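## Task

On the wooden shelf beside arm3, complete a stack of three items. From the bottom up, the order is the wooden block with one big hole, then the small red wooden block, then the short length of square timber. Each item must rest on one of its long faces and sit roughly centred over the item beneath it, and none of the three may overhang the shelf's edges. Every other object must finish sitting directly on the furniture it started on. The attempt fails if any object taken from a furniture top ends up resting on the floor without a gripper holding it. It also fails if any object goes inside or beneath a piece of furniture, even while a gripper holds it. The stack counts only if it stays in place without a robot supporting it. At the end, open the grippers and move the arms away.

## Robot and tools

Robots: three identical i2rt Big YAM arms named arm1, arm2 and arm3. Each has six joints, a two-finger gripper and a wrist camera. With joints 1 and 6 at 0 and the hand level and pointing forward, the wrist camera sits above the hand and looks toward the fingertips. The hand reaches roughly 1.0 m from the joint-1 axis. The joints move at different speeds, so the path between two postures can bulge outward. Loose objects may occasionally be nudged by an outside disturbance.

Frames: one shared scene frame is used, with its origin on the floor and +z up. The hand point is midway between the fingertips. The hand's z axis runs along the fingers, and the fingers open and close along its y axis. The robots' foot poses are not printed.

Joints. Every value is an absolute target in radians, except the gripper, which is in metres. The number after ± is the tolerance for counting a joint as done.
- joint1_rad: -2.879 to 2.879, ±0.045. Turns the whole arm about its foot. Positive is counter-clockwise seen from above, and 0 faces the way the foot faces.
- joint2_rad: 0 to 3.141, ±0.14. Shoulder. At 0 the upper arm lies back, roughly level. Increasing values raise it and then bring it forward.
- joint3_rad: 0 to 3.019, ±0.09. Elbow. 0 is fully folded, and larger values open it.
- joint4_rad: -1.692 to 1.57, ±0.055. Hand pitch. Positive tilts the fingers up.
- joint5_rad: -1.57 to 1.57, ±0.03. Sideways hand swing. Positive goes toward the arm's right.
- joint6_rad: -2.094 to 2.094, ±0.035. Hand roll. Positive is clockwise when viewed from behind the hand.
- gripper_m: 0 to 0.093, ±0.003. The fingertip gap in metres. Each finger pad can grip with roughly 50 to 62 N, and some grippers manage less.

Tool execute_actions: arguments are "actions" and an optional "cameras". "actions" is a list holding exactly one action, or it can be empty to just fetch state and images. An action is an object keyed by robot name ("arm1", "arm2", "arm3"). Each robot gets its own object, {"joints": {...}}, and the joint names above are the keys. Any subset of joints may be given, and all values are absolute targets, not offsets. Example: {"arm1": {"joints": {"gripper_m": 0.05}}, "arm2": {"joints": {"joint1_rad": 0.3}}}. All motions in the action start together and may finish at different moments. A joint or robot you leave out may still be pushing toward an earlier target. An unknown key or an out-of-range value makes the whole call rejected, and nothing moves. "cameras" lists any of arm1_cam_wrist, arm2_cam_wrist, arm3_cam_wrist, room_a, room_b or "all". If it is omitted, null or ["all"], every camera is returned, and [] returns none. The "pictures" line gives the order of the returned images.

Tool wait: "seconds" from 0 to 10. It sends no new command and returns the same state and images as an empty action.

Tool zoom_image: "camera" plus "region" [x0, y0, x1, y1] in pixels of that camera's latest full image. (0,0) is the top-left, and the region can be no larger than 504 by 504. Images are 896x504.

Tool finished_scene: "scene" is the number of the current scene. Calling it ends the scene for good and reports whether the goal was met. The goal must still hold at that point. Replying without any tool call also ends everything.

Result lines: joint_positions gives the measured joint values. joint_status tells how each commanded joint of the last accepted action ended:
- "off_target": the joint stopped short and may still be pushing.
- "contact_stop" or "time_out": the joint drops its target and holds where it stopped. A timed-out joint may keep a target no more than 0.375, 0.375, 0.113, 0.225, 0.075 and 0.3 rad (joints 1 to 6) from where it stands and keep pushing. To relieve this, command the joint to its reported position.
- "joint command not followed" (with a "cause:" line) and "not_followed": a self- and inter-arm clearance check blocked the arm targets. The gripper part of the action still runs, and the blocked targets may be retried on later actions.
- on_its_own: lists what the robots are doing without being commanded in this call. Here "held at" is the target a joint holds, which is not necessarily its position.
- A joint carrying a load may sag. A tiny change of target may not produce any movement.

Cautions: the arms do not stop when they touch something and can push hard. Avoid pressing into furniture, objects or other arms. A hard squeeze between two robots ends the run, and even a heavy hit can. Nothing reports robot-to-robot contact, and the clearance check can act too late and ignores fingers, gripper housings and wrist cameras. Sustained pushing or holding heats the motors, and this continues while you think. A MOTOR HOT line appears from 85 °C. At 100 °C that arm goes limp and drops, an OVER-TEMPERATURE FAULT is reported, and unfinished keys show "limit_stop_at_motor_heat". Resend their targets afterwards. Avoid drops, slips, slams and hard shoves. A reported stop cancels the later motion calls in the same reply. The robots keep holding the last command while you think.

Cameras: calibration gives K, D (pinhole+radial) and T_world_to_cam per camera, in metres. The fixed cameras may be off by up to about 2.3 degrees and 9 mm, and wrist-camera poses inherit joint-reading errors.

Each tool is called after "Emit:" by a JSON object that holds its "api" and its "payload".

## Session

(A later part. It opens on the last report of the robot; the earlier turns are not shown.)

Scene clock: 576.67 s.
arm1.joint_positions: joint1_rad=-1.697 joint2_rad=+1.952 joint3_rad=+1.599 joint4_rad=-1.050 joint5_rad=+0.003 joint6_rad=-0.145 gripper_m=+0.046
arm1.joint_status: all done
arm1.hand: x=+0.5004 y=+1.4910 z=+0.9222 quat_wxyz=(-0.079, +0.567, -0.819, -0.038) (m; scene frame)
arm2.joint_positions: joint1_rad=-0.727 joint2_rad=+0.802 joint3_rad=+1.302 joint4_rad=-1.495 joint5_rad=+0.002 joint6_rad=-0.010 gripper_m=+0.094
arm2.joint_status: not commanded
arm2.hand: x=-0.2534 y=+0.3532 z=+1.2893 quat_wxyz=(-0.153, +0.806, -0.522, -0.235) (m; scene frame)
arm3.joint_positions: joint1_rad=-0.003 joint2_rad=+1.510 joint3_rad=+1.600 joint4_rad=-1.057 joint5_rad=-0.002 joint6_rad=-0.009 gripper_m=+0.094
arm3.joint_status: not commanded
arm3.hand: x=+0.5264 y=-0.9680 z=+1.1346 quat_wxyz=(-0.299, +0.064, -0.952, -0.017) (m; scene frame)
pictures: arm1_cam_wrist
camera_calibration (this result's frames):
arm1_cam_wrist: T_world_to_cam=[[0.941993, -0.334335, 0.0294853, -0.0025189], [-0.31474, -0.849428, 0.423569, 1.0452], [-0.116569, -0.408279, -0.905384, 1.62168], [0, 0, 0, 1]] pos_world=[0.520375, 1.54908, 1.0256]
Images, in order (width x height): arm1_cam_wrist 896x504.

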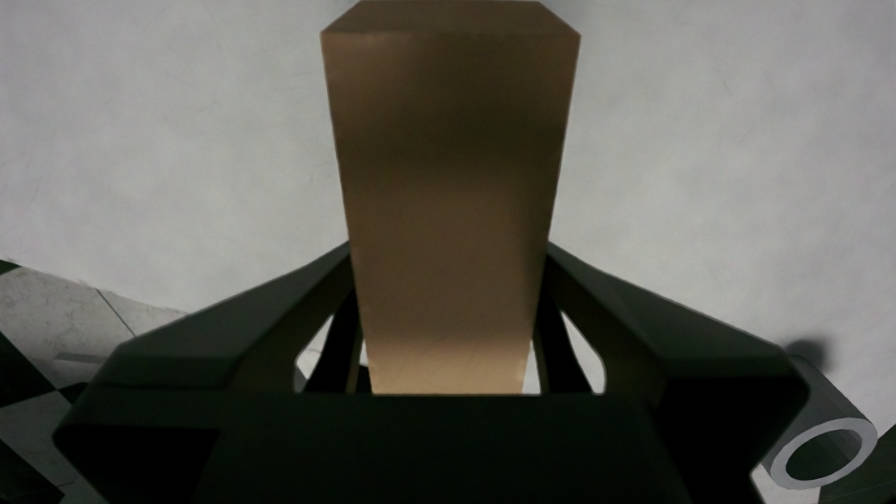

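Emit:
{"api": "execute_actions", "payload": {"actions": [{"arm1":{"joints":{"joint1_rad":0.778,"joint2_rad":1.95,"joint3_rad":1.765,"joint4_rad":-1.37,"joint6_rad":-1.61}},"arm3":{"joints":{"joint1_rad":1.25}}}], "cameras": ["arm1_cam_wrist","arm3_cam_wrist","room_a","room_b"]}}

Scene clock: 628.33 s.
arm1.joint_positions: joint1_rad=+0.784 joint2_rad=+1.953 joint3_rad=+1.726 joint4_rad=-1.353 joint5_rad=-0.001 joint6_rad=-1.594 gripper_m=+0.046
arm1.joint_status: all done
arm1.hand: x=-0.3512 y=+0.7098 z=+0.9573 quat_wxyz=(+0.002, +0.541, +0.841, +0.007) (m; scene frame)
arm2.joint_positions: joint1_rad=-0.727 joint2_rad=+0.802 joint3_rad=+1.302 joint4_rad=-1.495 joint5_rad=+0.002 joint6_rad=-0.010 gripper_m=+0.094
arm2.joint_status: not commanded
arm2.hand: x=-0.2534 y=+0.3532 z=+1.2893 quat_wxyz=(-0.153, +0.806, -0.522, -0.235) (m; scene frame)
arm3.joint_positions: joint1_rad=+1.254 joint2_rad=+1.513 joint3_rad=+1.600 joint4_rad=-1.057 joint5_rad=-0.001 joint6_rad=-0.009 gripper_m=+0.094
arm3.joint_status: all done
arm3.hand: x=+0.0557 y=-0.4638 z=+1.1297 quat_wxyz=(-0.230, +0.612, -0.733, -0.185) (m; scene frame)
pictures: arm1_cam_wrist, arm3_cam_wrist, room_a, room_b
camera_calibration (this result's frames):
arm1_cam_wrist: T_world_to_cam=[[-0.899999, -0.435575, -0.0166277, 0.00654474], [-0.365064, 0.732365, 0.574778, -1.18643], [-0.238182, 0.523369, -0.818141, 0.447747], [0, 0, 0, 1]] pos_world=[-0.320588, 0.637413, 1.04836]
arm3_cam_wrist: T_world_to_cam=[[0.985897, -0.167243, 0.00604388, -0.14133], [-0.167352, -0.985184, 0.0374839, -0.487428], [-0.000314593, -0.0379668, -0.999279, 1.23992], [0, 0, 0, 1]] pos_world=[0.058155, -0.456767, 1.25816]
Images, in order (width x height): arm1_cam_wrist 896x504, arm3_cam_wrist 896x504, room_a 896x504, room_b 896x504.

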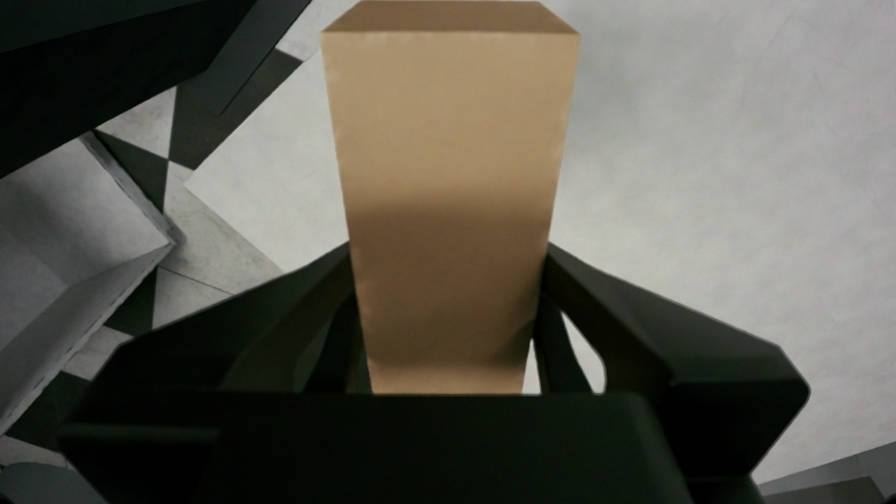

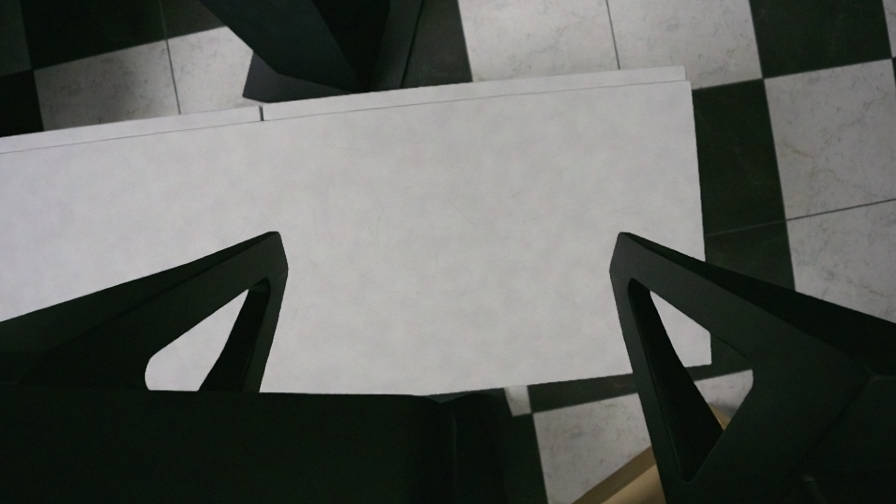

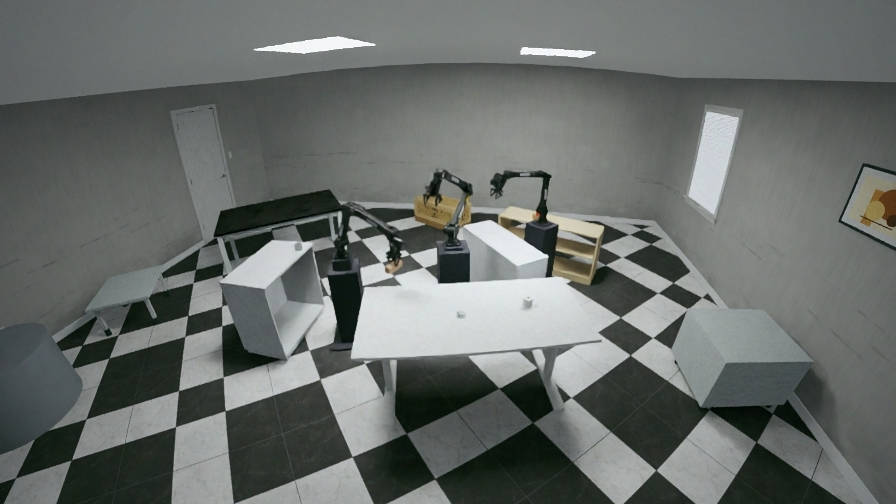

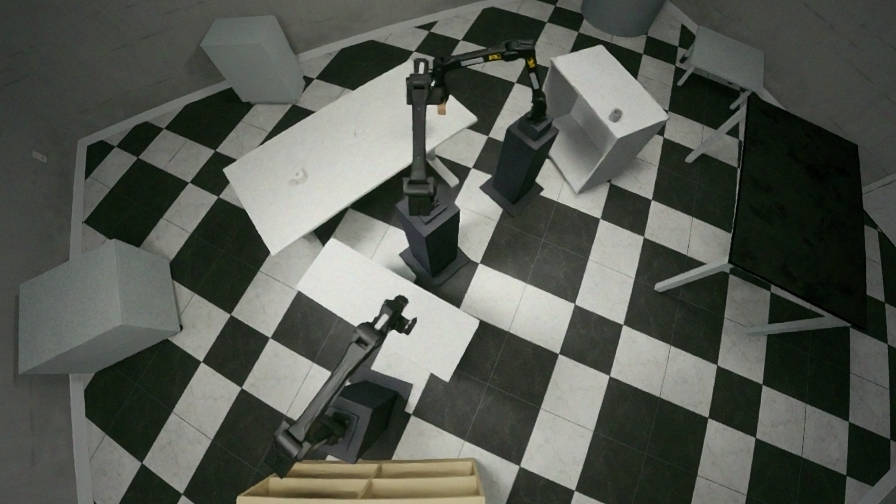

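Emit:
{"api": "zoom_image", "payload": {"camera": "arm3_cam_wrist", "region": [620, 40, 780, 160]}}

Emit:
{"api": "zoom_image", "payload": {"camera": "arm3_cam_wrist", "region": [640, 290, 800, 410]}}

Region (620, 40, 780, 160) of arm3_cam_wrist's 896x504 image, scaled by 3.150, with more detail than that image has; it fills the top 378 rows of this view, and the rest is white.

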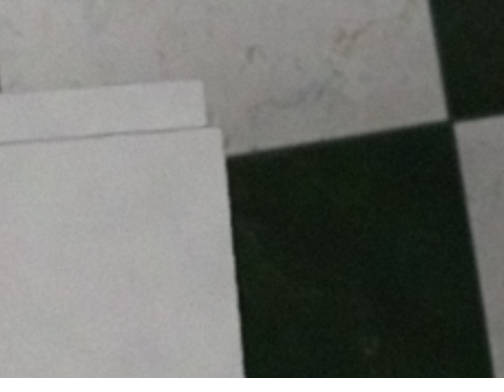

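Region (640, 290, 800, 410) of arm3_cam_wrist's 896x504 image, scaled by 3.150, with more detail than that image has; it fills the top 378 rows of this view, and the rest is white.

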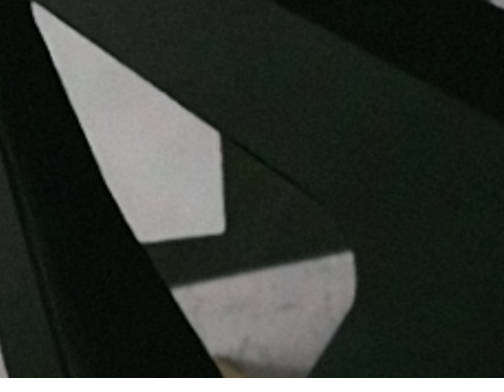

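Emit:
{"api": "execute_actions", "payload": {"actions": [{"arm1":{"joints":{"joint2_rad":2.322,"joint3_rad":1.924,"joint4_rad":-1.11}},"arm3":{"joints":{"joint1_rad":1.6}}}], "cameras": ["arm1_cam_wrist","arm2_cam_wrist","arm3_cam_wrist"]}}

Scene clock: 724.27 s.
arm1.joint_positions: joint1_rad=+0.784 joint2_rad=+2.347 joint3_rad=+1.900 joint4_rad=-1.125 joint5_rad=+0.000 joint6_rad=-1.596 gripper_m=+0.046
arm1.joint_status: all done
arm1.hand: x=-0.4274 y=+0.6781 z=+0.7741 quat_wxyz=(+0.000, +0.540, +0.842, +0.004) (m; scene frame)
arm2.joint_positions: joint1_rad=-0.727 joint2_rad=+0.802 joint3_rad=+1.302 joint4_rad=-1.495 joint5_rad=+0.002 joint6_rad=-0.010 gripper_m=+0.094
arm2.joint_status: not commanded
arm2.hand: x=-0.2534 y=+0.3532 z=+1.2893 quat_wxyz=(-0.153, +0.806, -0.522, -0.235) (m; scene frame)
arm3.joint_positions: joint1_rad=+1.606 joint2_rad=+1.513 joint3_rad=+1.600 joint4_rad=-1.057 joint5_rad=-0.001 joint6_rad=-0.009 gripper_m=+0.094
arm3.joint_status: all done
arm3.hand: x=-0.1502 y=-0.4607 z=+1.1286 quat_wxyz=(-0.193, +0.732, -0.615, -0.222) (m; scene frame)
pictures: arm1_cam_wrist, arm2_cam_wrist, arm3_cam_wrist
camera_calibration (this result's frames):
arm1_cam_wrist: T_world_to_cam=[[-0.899405, -0.437015, -0.00941148, -0.0832384], [-0.3623, 0.733244, 0.575406, -1.08567], [-0.24456, 0.520933, -0.817814, 0.294947], [0, 0, 0, 1]] pos_world=[-0.396071, 0.606037, 0.865129]
arm2_cam_wrist: T_world_to_cam=[[0.91898, 0.394156, -0.0108058, 0.109059], [0.394129, -0.917409, 0.0549746, 0.356019], [0.0117553, -0.0547794, -0.998429, 1.43547], [0, 0, 0, 1]] pos_world=[-0.257415, 0.362263, 1.41482]
arm3_cam_wrist: T_world_to_cam=[[0.983016, 0.183454, 0.00486098, 0.224615], [0.183127, -0.982304, 0.0392908, -0.466924], [0.011983, -0.0377333, -0.999216, 1.24078], [0, 0, 0, 1]] pos_world=[-0.150162, -0.453049, 1.25706]
Images, in order (width x height): arm1_cam_wrist 896x504, arm2_cam_wrist 896x504, arm3_cam_wrist 896x504.

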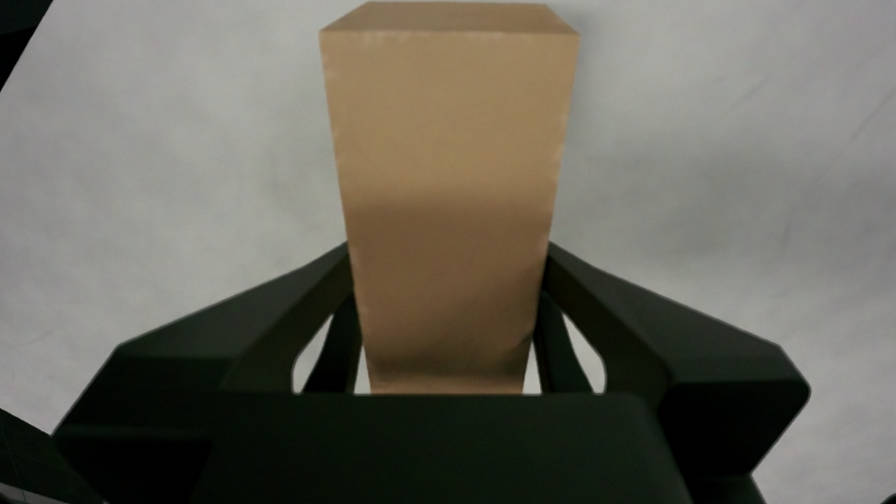

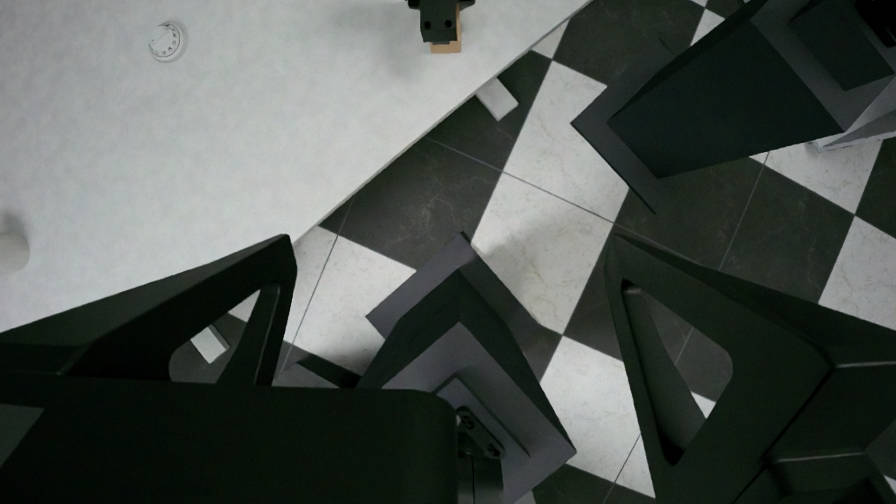

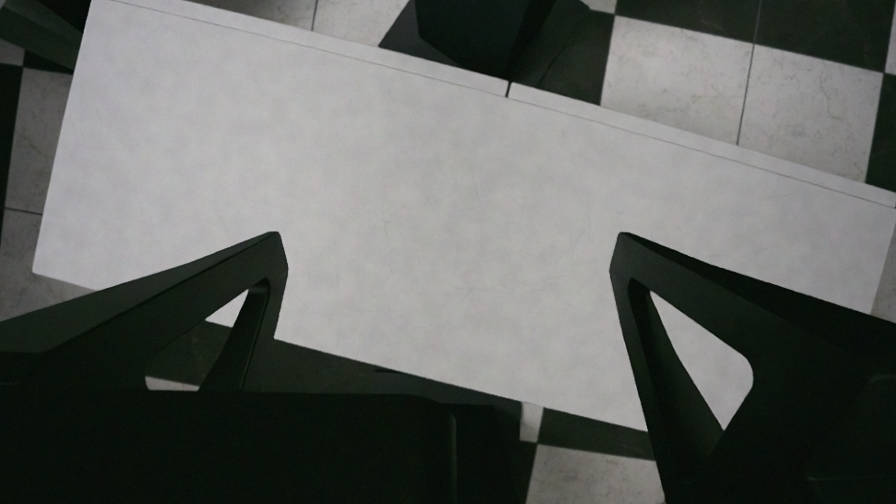

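Emit:
{"api": "execute_actions", "payload": {"actions": []}}

Scene clock: 757.13 s.
arm1.joint_positions: joint1_rad=+0.784 joint2_rad=+2.347 joint3_rad=+1.900 joint4_rad=-1.125 joint5_rad=+0.000 joint6_rad=-1.596 gripper_m=+0.046
arm1.joint_status: all done
arm1.hand: x=-0.4274 y=+0.6781 z=+0.7741 quat_wxyz=(+0.000, +0.540, +0.842, +0.004) (m; scene frame)
arm2.joint_positions: joint1_rad=-0.727 joint2_rad=+0.802 joint3_rad=+1.302 joint4_rad=-1.495 joint5_rad=+0.002 joint6_rad=-0.010 gripper_m=+0.094
arm2.joint_status: not commanded
arm2.hand: x=-0.2534 y=+0.3532 z=+1.2893 quat_wxyz=(-0.153, +0.806, -0.522, -0.235) (m; scene frame)
arm3.joint_positions: joint1_rad=+1.606 joint2_rad=+1.513 joint3_rad=+1.600 joint4_rad=-1.057 joint5_rad=-0.001 joint6_rad=-0.009 gripper_m=+0.094
arm3.joint_status: all done
arm3.hand: x=-0.1502 y=-0.4607 z=+1.1286 quat_wxyz=(-0.193, +0.732, -0.615, -0.222) (m; scene frame)
pictures: arm1_cam_wrist, arm2_cam_wrist, arm3_cam_wrist, room_a, room_b
camera_calibration (this result's frames):
arm1_cam_wrist: T_world_to_cam=[[-0.899405, -0.437015, -0.00941148, -0.0832384], [-0.3623, 0.733244, 0.575406, -1.08567], [-0.24456, 0.520933, -0.817814, 0.294947], [0, 0, 0, 1]] pos_world=[-0.396071, 0.606037, 0.865129]
arm2_cam_wrist: T_world_to_cam=[[0.91898, 0.394156, -0.0108058, 0.109059], [0.394129, -0.917409, 0.0549746, 0.356019], [0.0117553, -0.0547794, -0.998429, 1.43547], [0, 0, 0, 1]] pos_world=[-0.257415, 0.362263, 1.41482]
arm3_cam_wrist: T_world_to_cam=[[0.983016, 0.183454, 0.00486098, 0.224615], [0.183127, -0.982304, 0.0392908, -0.466924], [0.011983, -0.0377333, -0.999216, 1.24078], [0, 0, 0, 1]] pos_world=[-0.150162, -0.453049, 1.25706]
Images, in order (width x height): arm1_cam_wrist 896x504, arm2_cam_wrist 896x504, arm3_cam_wrist 896x504, room_a 896x504, room_b 896x504.

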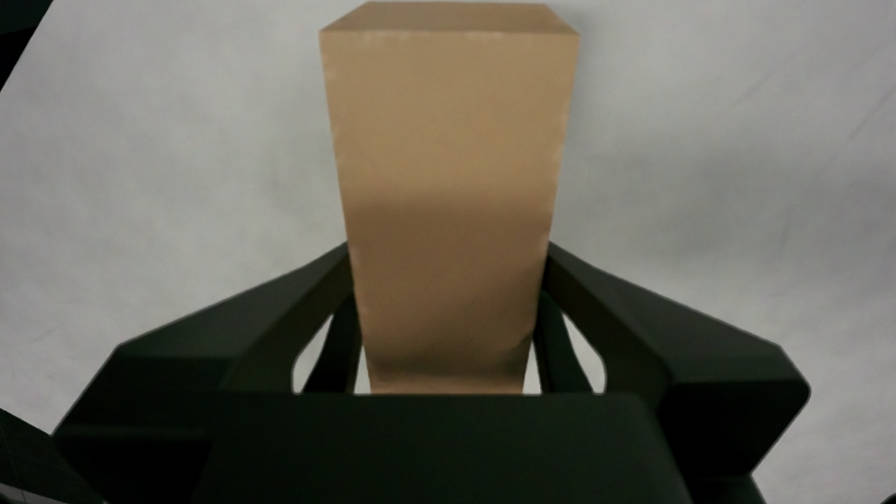

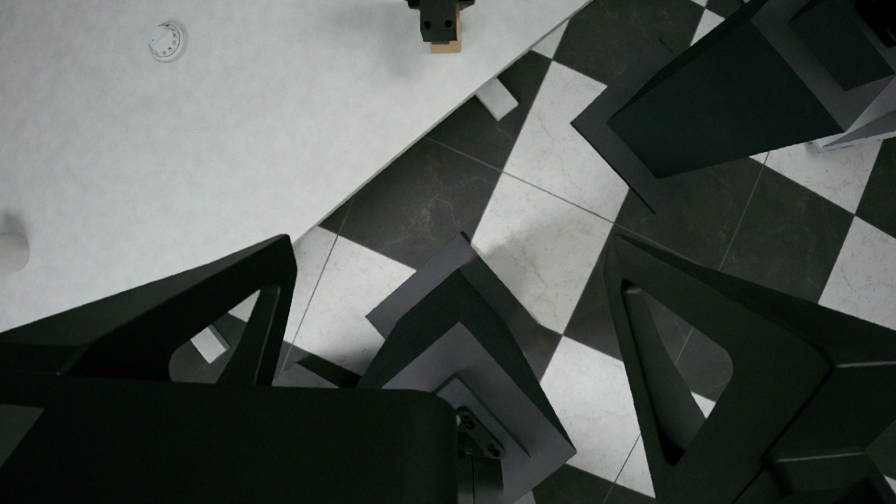

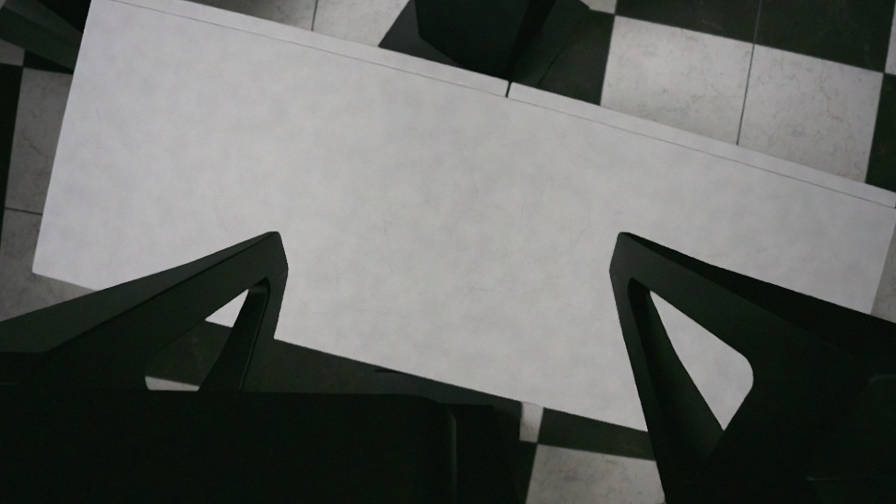

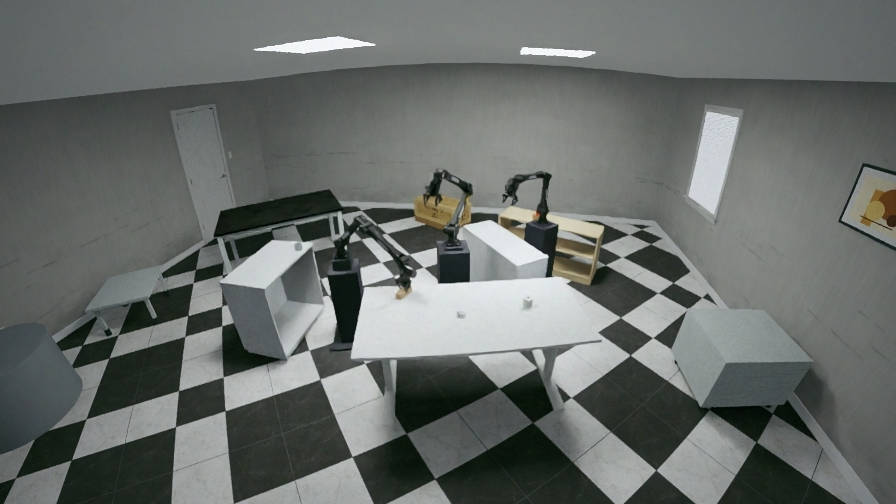

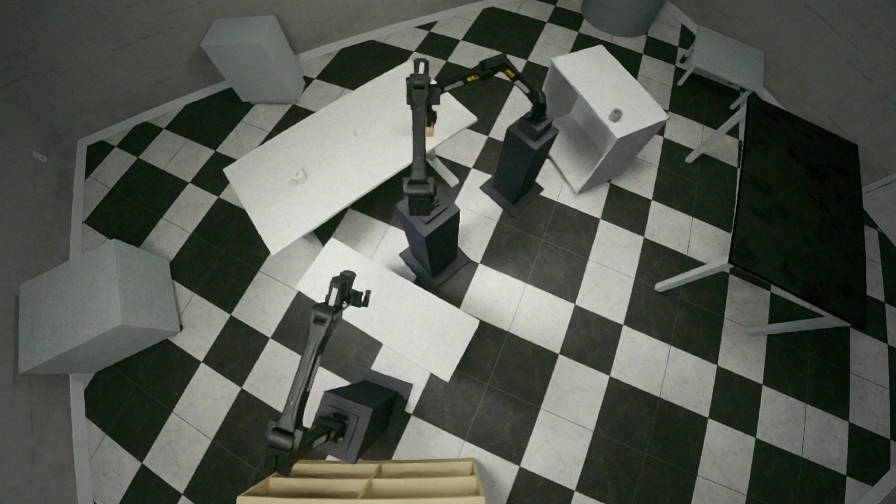

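Emit:
{"api": "execute_actions", "payload": {"actions": [{"arm1":{"joints":{"joint3_rad":1.862,"joint4_rad":-1.072}}}], "cameras": ["arm2_cam_wrist","room_a"]}}

Scene clock: 767.50 s.
arm1.joint_positions: joint1_rad=+0.784 joint2_rad=+2.342 joint3_rad=+1.876 joint4_rad=-1.086 joint5_rad=+0.000 joint6_rad=-1.596 gripper_m=+0.046
arm1.joint_status: all done
arm1.hand: x=-0.4282 y=+0.6778 z=+0.7698 quat_wxyz=(-0.006, +0.540, +0.842, -0.004) (m; scene frame)
arm2.joint_positions: joint1_rad=-0.727 joint2_rad=+0.802 joint3_rad=+1.302 joint4_rad=-1.495 joint5_rad=+0.002 joint6_rad=-0.010 gripper_m=+0.094
arm2.joint_status: not commanded
arm2.hand: x=-0.2534 y=+0.3532 z=+1.2893 quat_wxyz=(-0.153, +0.806, -0.522, -0.235) (m; scene frame)
arm3.joint_positions: joint1_rad=+1.606 joint2_rad=+1.513 joint3_rad=+1.600 joint4_rad=-1.057 joint5_rad=-0.001 joint6_rad=-0.009 gripper_m=+0.094
arm3.joint_status: not commanded
arm3.hand: x=-0.1502 y=-0.4607 z=+1.1286 quat_wxyz=(-0.193, +0.732, -0.615, -0.222) (m; scene frame)
pictures: arm2_cam_wrist, room_a
camera_calibration (this result's frames):
arm2_cam_wrist: T_world_to_cam=[[0.91898, 0.394156, -0.0108058, 0.109059], [0.394129, -0.917409, 0.0549746, 0.356019], [0.0117553, -0.0547794, -0.998429, 1.43547], [0, 0, 0, 1]] pos_world=[-0.257415, 0.362263, 1.41482]
Images, in order (width x height): arm2_cam_wrist 896x504, room_a 896x504.

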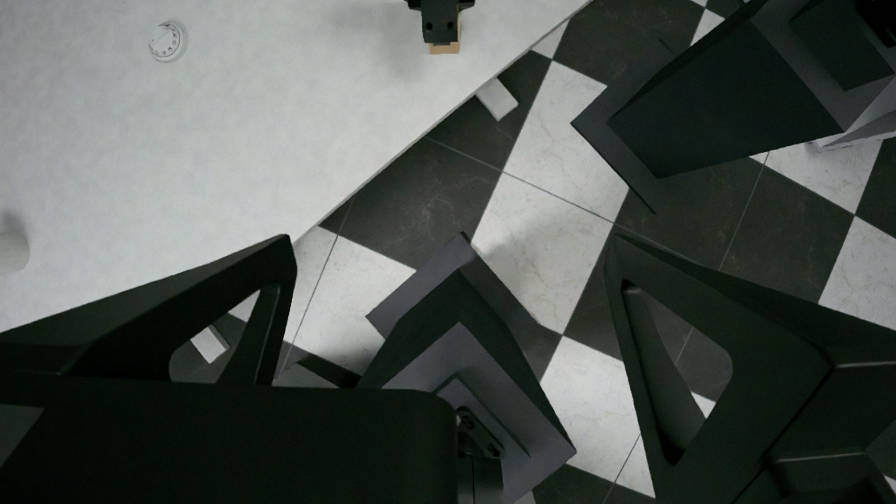

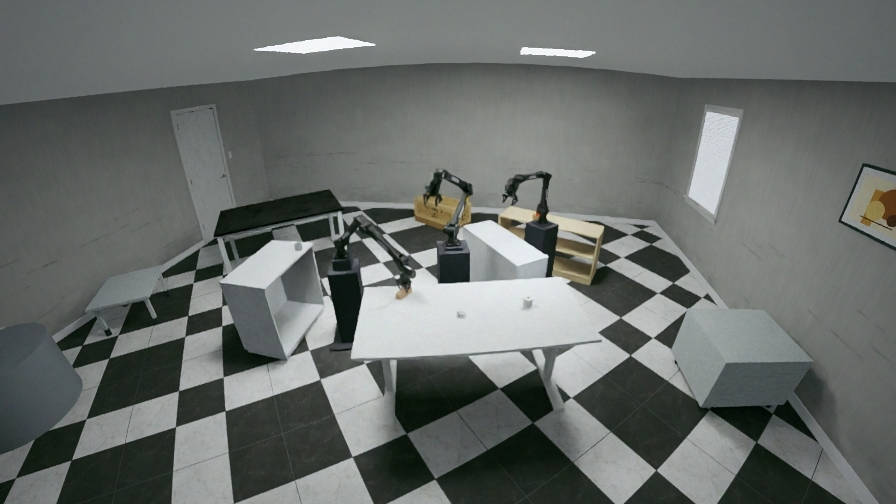

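Emit:
{"api": "execute_actions", "payload": {"actions": [{"arm1":{"joints":{"joint3_rad":1.845,"joint4_rad":-1.065}}}], "cameras": ["arm1_cam_wrist","arm2_cam_wrist"]}}

Scene clock: 772.10 s.
arm1.joint_positions: joint1_rad=+0.784 joint2_rad=+2.335 joint3_rad=+1.862 joint4_rad=-1.078 joint5_rad=+0.000 joint6_rad=-1.596 gripper_m=+0.046
arm1.joint_status: all done
arm1.hand: x=-0.4260 y=+0.6787 z=+0.7696 quat_wxyz=(-0.006, +0.540, +0.842, -0.005) (m; scene frame)
arm2.joint_positions: joint1_rad=-0.727 joint2_rad=+0.802 joint3_rad=+1.302 joint4_rad=-1.495 joint5_rad=+0.002 joint6_rad=-0.010 gripper_m=+0.094
arm2.joint_status: not commanded
arm2.hand: x=-0.2534 y=+0.3532 z=+1.2893 quat_wxyz=(-0.153, +0.806, -0.522, -0.235) (m; scene frame)
arm3.joint_positions: joint1_rad=+1.606 joint2_rad=+1.513 joint3_rad=+1.600 joint4_rad=-1.057 joint5_rad=-0.001 joint6_rad=-0.009 gripper_m=+0.094
arm3.joint_status: not commanded
arm3.hand: x=-0.1502 y=-0.4607 z=+1.1286 quat_wxyz=(-0.193, +0.732, -0.615, -0.222) (m; scene frame)
pictures: arm1_cam_wrist, arm2_cam_wrist
camera_calibration (this result's frames):
arm1_cam_wrist: T_world_to_cam=[[-0.899321, -0.437094, 0.0130695, -0.0989742], [-0.350465, 0.738311, 0.576256, -1.08208], [-0.261527, 0.513658, -0.817165, 0.288494], [0, 0, 0, 1]] pos_world=[-0.392793, 0.607465, 0.860597]
arm2_cam_wrist: T_world_to_cam=[[0.91898, 0.394156, -0.0108058, 0.109059], [0.394129, -0.917409, 0.0549746, 0.356019], [0.0117553, -0.0547794, -0.998429, 1.43547], [0, 0, 0, 1]] pos_world=[-0.257415, 0.362263, 1.41482]
Images, in order (width x height): arm1_cam_wrist 896x504, arm2_cam_wrist 896x504.

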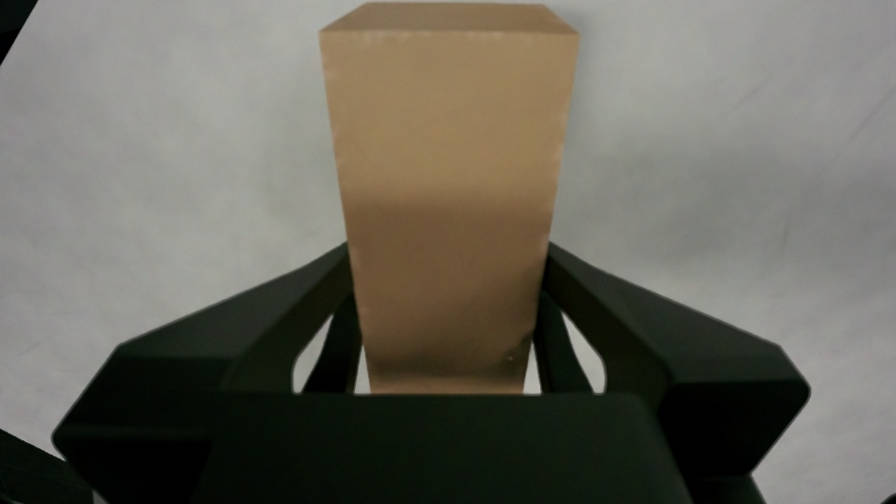

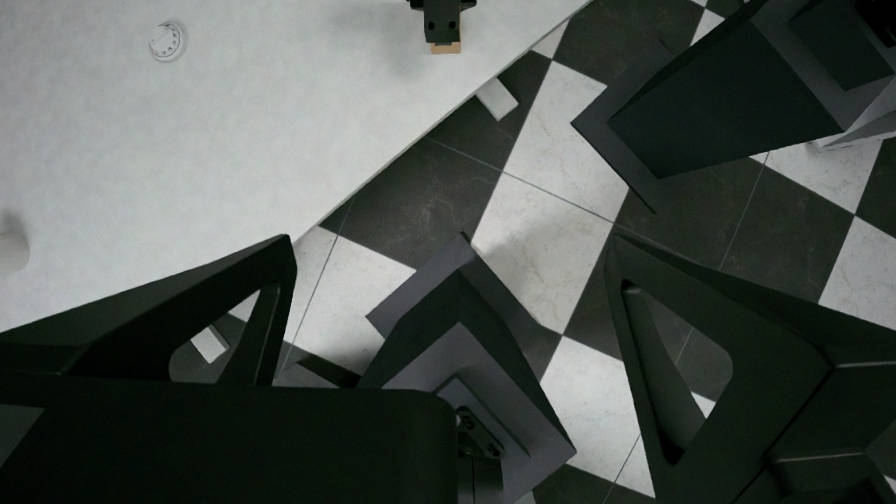

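Emit:
{"api": "execute_actions", "payload": {"actions": [{"arm1":{"joints":{"joint2_rad":2.335,"joint3_rad":1.865,"gripper_m":0.093}}}], "cameras": ["arm1_cam_wrist"]}}

Emit:
{"api": "execute_actions", "payload": {"actions": [{"arm1":{"joints":{"joint2_rad":2.15}}}], "cameras": ["arm1_cam_wrist","arm2_cam_wrist"]}}

Scene clock: 777.63 s.
arm1.joint_positions: joint1_rad=+0.784 joint2_rad=+2.335 joint3_rad=+1.862 joint4_rad=-1.078 joint5_rad=+0.000 joint6_rad=-1.596 gripper_m=+0.093
arm1.joint_status: all done
arm1.hand: x=-0.4260 y=+0.6787 z=+0.7696 quat_wxyz=(-0.006, +0.540, +0.842, -0.005) (m; scene frame)
arm2.joint_positions: joint1_rad=-0.727 joint2_rad=+0.802 joint3_rad=+1.302 joint4_rad=-1.495 joint5_rad=+0.002 joint6_rad=-0.010 gripper_m=+0.094
arm2.joint_status: not commanded
arm2.hand: x=-0.2534 y=+0.3532 z=+1.2893 quat_wxyz=(-0.153, +0.806, -0.522, -0.235) (m; scene frame)
arm3.joint_positions: joint1_rad=+1.606 joint2_rad=+1.513 joint3_rad=+1.600 joint4_rad=-1.057 joint5_rad=-0.001 joint6_rad=-0.009 gripper_m=+0.094
arm3.joint_status: not commanded
arm3.hand: x=-0.1502 y=-0.4607 z=+1.1286 quat_wxyz=(-0.193, +0.732, -0.615, -0.222) (m; scene frame)
pictures: arm1_cam_wrist
camera_calibration (this result's frames):
arm1_cam_wrist: T_world_to_cam=[[-0.899321, -0.437094, 0.0130695, -0.0989742], [-0.350465, 0.738311, 0.576256, -1.08208], [-0.261527, 0.513658, -0.817165, 0.288494], [0, 0, 0, 1]] pos_world=[-0.392793, 0.607465, 0.860597]
Images, in order (width x height): arm1_cam_wrist 896x504.

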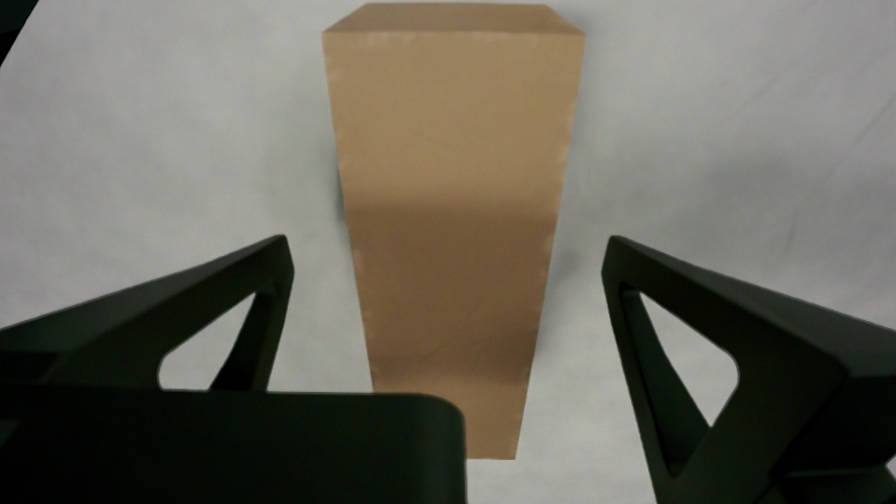

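Scene clock: 778.73 s.
arm1.joint_positions: joint1_rad=+0.784 joint2_rad=+2.133 joint3_rad=+1.853 joint4_rad=-1.078 joint5_rad=+0.000 joint6_rad=-1.596 gripper_m=+0.093
arm1.joint_status: all done
arm1.hand: x=-0.4470 y=+0.6691 z=+0.9012 quat_wxyz=(-0.060, +0.537, +0.837, -0.085) (m; scene frame)
arm2.joint_positions: joint1_rad=-0.727 joint2_rad=+0.802 joint3_rad=+1.302 joint4_rad=-1.495 joint5_rad=+0.002 joint6_rad=-0.010 gripper_m=+0.094
arm2.joint_status: not commanded
arm2.hand: x=-0.2534 y=+0.3532 z=+1.2893 quat_wxyz=(-0.153, +0.806, -0.522, -0.235) (m; scene frame)
arm3.joint_positions: joint1_rad=+1.606 joint2_rad=+1.513 joint3_rad=+1.600 joint4_rad=-1.057 joint5_rad=-0.001 joint6_rad=-0.009 gripper_m=+0.094
arm3.joint_status: not commanded
arm3.hand: x=-0.1502 y=-0.4607 z=+1.1286 quat_wxyz=(-0.193, +0.732, -0.615, -0.222) (m; scene frame)
pictures: arm1_cam_wrist, arm2_cam_wrist
camera_calibration (this result's frames):
arm1_cam_wrist: T_world_to_cam=[[-0.879573, -0.429611, 0.204418, -0.292389], [-0.249013, 0.781814, 0.571629, -1.13772], [-0.405395, 0.451887, -0.794641, 0.352232], [0, 0, 0, 1]] pos_world=[-0.397691, 0.604703, 0.990022]
arm2_cam_wrist: T_world_to_cam=[[0.91898, 0.394156, -0.0108058, 0.109059], [0.394129, -0.917409, 0.0549746, 0.356019], [0.0117553, -0.0547794, -0.998429, 1.43547], [0, 0, 0, 1]] pos_world=[-0.257415, 0.362263, 1.41482]
Images, in order (width x height): arm1_cam_wrist 896x504, arm2_cam_wrist 896x504.

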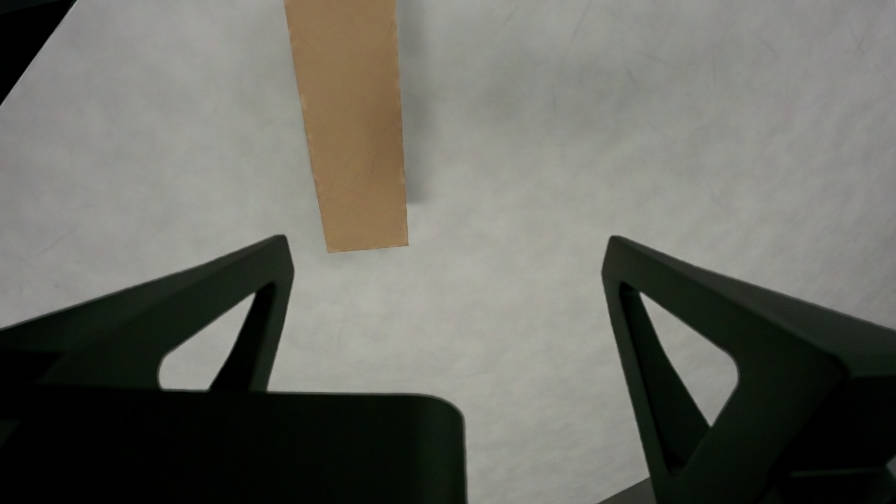

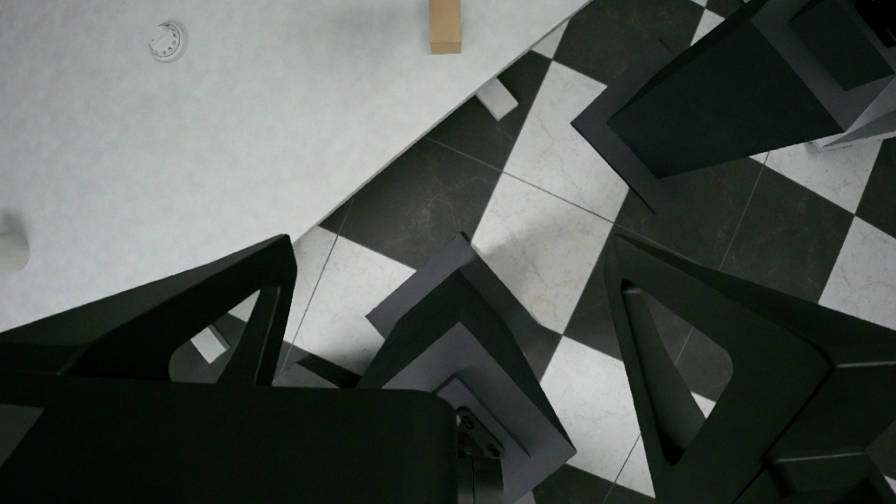

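Emit:
{"api": "execute_actions", "payload": {"actions": [{"arm1":{"joints":{"joint1_rad":-0.2,"joint2_rad":0.9,"joint3_rad":1.3,"joint4_rad":-1.3,"joint6_rad":0.0}}}], "cameras": ["arm2_cam_wrist","room_b"]}}

Scene clock: 793.50 s.
arm1.joint_positions: joint1_rad=-0.193 joint2_rad=+0.888 joint3_rad=+1.301 joint4_rad=-1.282 joint5_rad=+0.003 joint6_rad=-0.016 gripper_m=+0.093
arm1.joint_status: all done
arm1.hand: x=-0.0930 y=+1.1294 z=+1.2690 quat_wxyz=(-0.104, +0.903, -0.257, -0.328) (m; scene frame)
arm2.joint_positions: joint1_rad=-0.727 joint2_rad=+0.802 joint3_rad=+1.302 joint4_rad=-1.495 joint5_rad=+0.002 joint6_rad=-0.010 gripper_m=+0.094
arm2.joint_status: not commanded
arm2.hand: x=-0.2534 y=+0.3532 z=+1.2893 quat_wxyz=(-0.153, +0.806, -0.522, -0.235) (m; scene frame)
arm3.joint_positions: joint1_rad=+1.606 joint2_rad=+1.513 joint3_rad=+1.600 joint4_rad=-1.057 joint5_rad=-0.001 joint6_rad=-0.009 gripper_m=+0.094
arm3.joint_status: not commanded
arm3.hand: x=-0.1502 y=-0.4607 z=+1.1286 quat_wxyz=(-0.193, +0.732, -0.615, -0.222) (m; scene frame)
pictures: arm2_cam_wrist, room_b
camera_calibration (this result's frames):
arm2_cam_wrist: T_world_to_cam=[[0.91898, 0.394156, -0.0108058, 0.109059], [0.394129, -0.917409, 0.0549746, 0.356019], [0.0117553, -0.0547794, -0.998429, 1.43547], [0, 0, 0, 1]] pos_world=[-0.257415, 0.362263, 1.41482]
Images, in order (width x height): arm2_cam_wrist 896x504, room_b 896x504.

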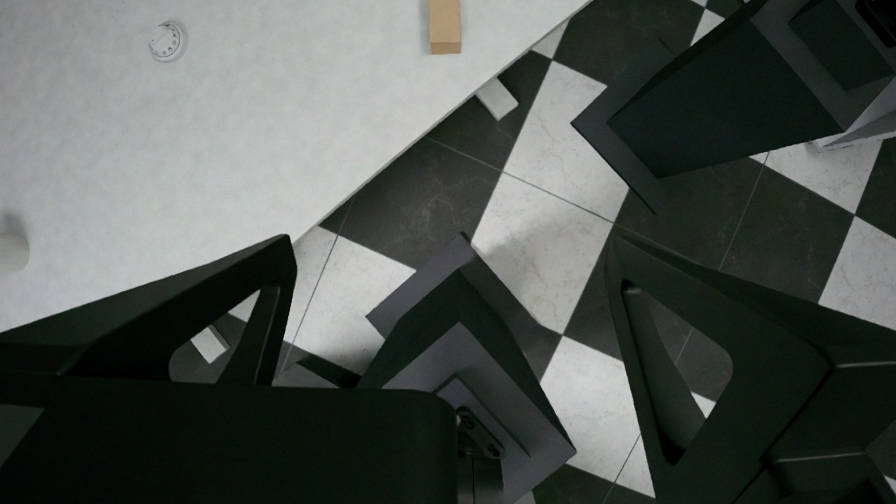

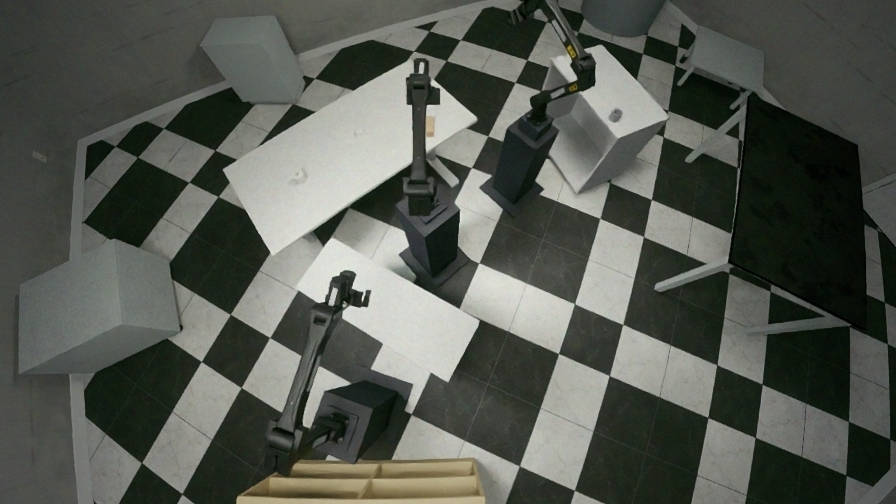

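Emit:
{"api": "zoom_image", "payload": {"camera": "arm2_cam_wrist", "region": [390, 0, 510, 70]}}

Region (390, 0, 510, 70) of arm2_cam_wrist's 896x504 image, scaled by 4.200, with more detail than that image has; it fills the top 294 rows of this view, and the rest is white.

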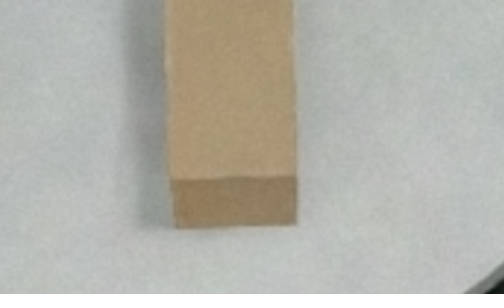

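Emit:
{"api": "execute_actions", "payload": {"actions": [{"arm2":{"joints":{"joint1_rad":-0.69,"joint2_rad":2.115,"joint3_rad":1.80,"joint4_rad":-1.19,"joint6_rad":0.03,"gripper_m":0.093}}}], "cameras": ["arm2_cam_wrist","room_b"]}}

Scene clock: 827.27 s.
arm1.joint_positions: joint1_rad=-0.193 joint2_rad=+0.888 joint3_rad=+1.301 joint4_rad=-1.282 joint5_rad=+0.003 joint6_rad=-0.016 gripper_m=+0.093
arm1.joint_status: not commanded
arm1.hand: x=-0.0930 y=+1.1294 z=+1.2690 quat_wxyz=(-0.104, +0.903, -0.257, -0.328) (m; scene frame)
arm2.joint_positions: joint1_rad=-0.699 joint2_rad=+2.130 joint3_rad=+1.780 joint4_rad=-1.189 joint5_rad=+0.002 joint6_rad=+0.017 gripper_m=+0.093
arm2.joint_status: all done
arm2.hand: x=-0.4199 y=+0.6813 z=+0.8990 quat_wxyz=(-0.005, +0.840, -0.542, -0.012) (m; scene frame)
arm3.joint_positions: joint1_rad=+1.606 joint2_rad=+1.513 joint3_rad=+1.600 joint4_rad=-1.057 joint5_rad=-0.001 joint6_rad=-0.009 gripper_m=+0.094
arm3.joint_status: not commanded
arm3.hand: x=-0.1502 y=-0.4607 z=+1.1286 quat_wxyz=(-0.193, +0.732, -0.615, -0.222) (m; scene frame)
pictures: arm2_cam_wrist, room_b
camera_calibration (this result's frames):
arm2_cam_wrist: T_world_to_cam=[[0.919029, 0.394133, -0.00672858, 0.124908], [0.329021, -0.757578, 0.563755, 0.150477], [0.217097, -0.520321, -0.825914, 1.31404], [0, 0, 0, 1]] pos_world=[-0.449579, 0.748491, 1.00129]
Images, in order (width x height): arm2_cam_wrist 896x504, room_b 896x504.

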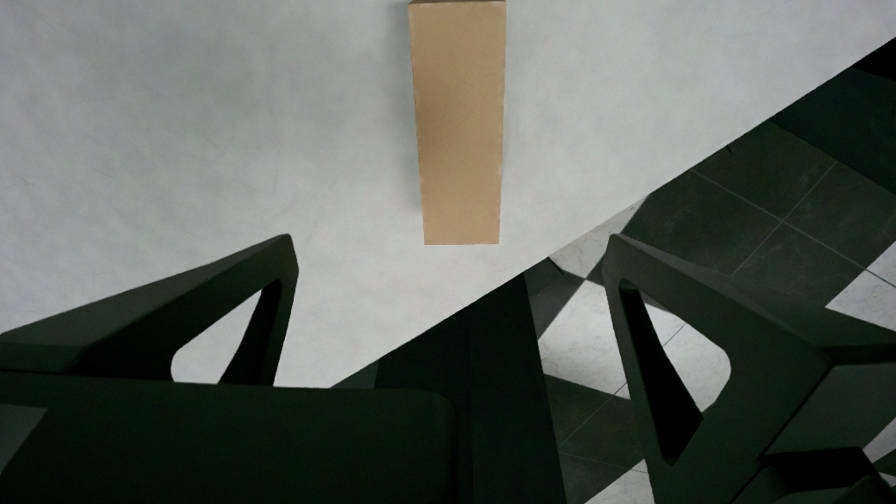

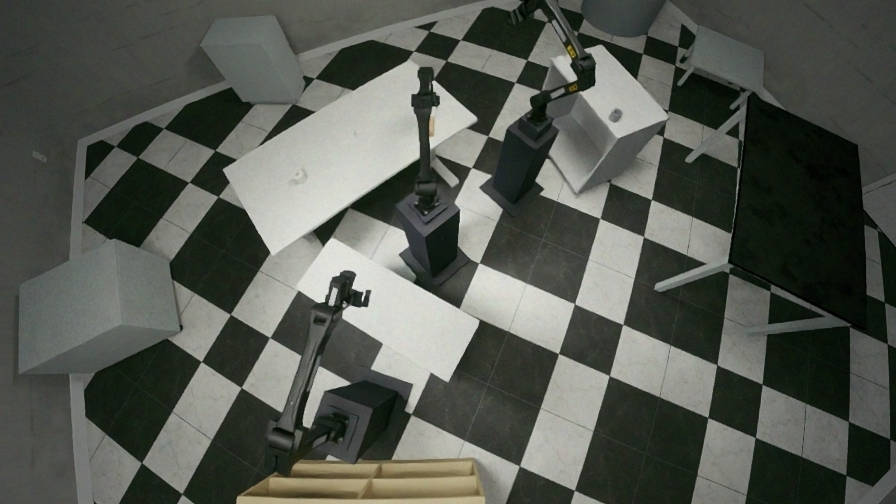

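Emit:
{"api": "zoom_image", "payload": {"camera": "arm2_cam_wrist", "region": [260, 0, 660, 270]}}

Region (260, 0, 660, 270) of arm2_cam_wrist's 896x504 image, scaled by 1.260, with more detail than that image has; it fills the top 340 rows of this view, and the rest is white.

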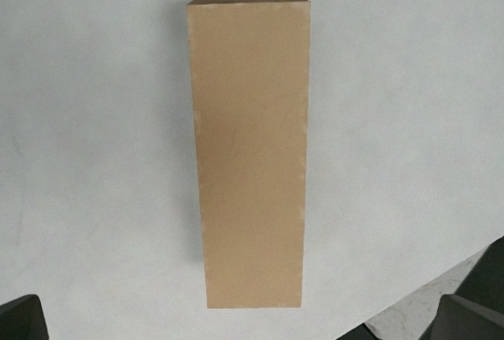

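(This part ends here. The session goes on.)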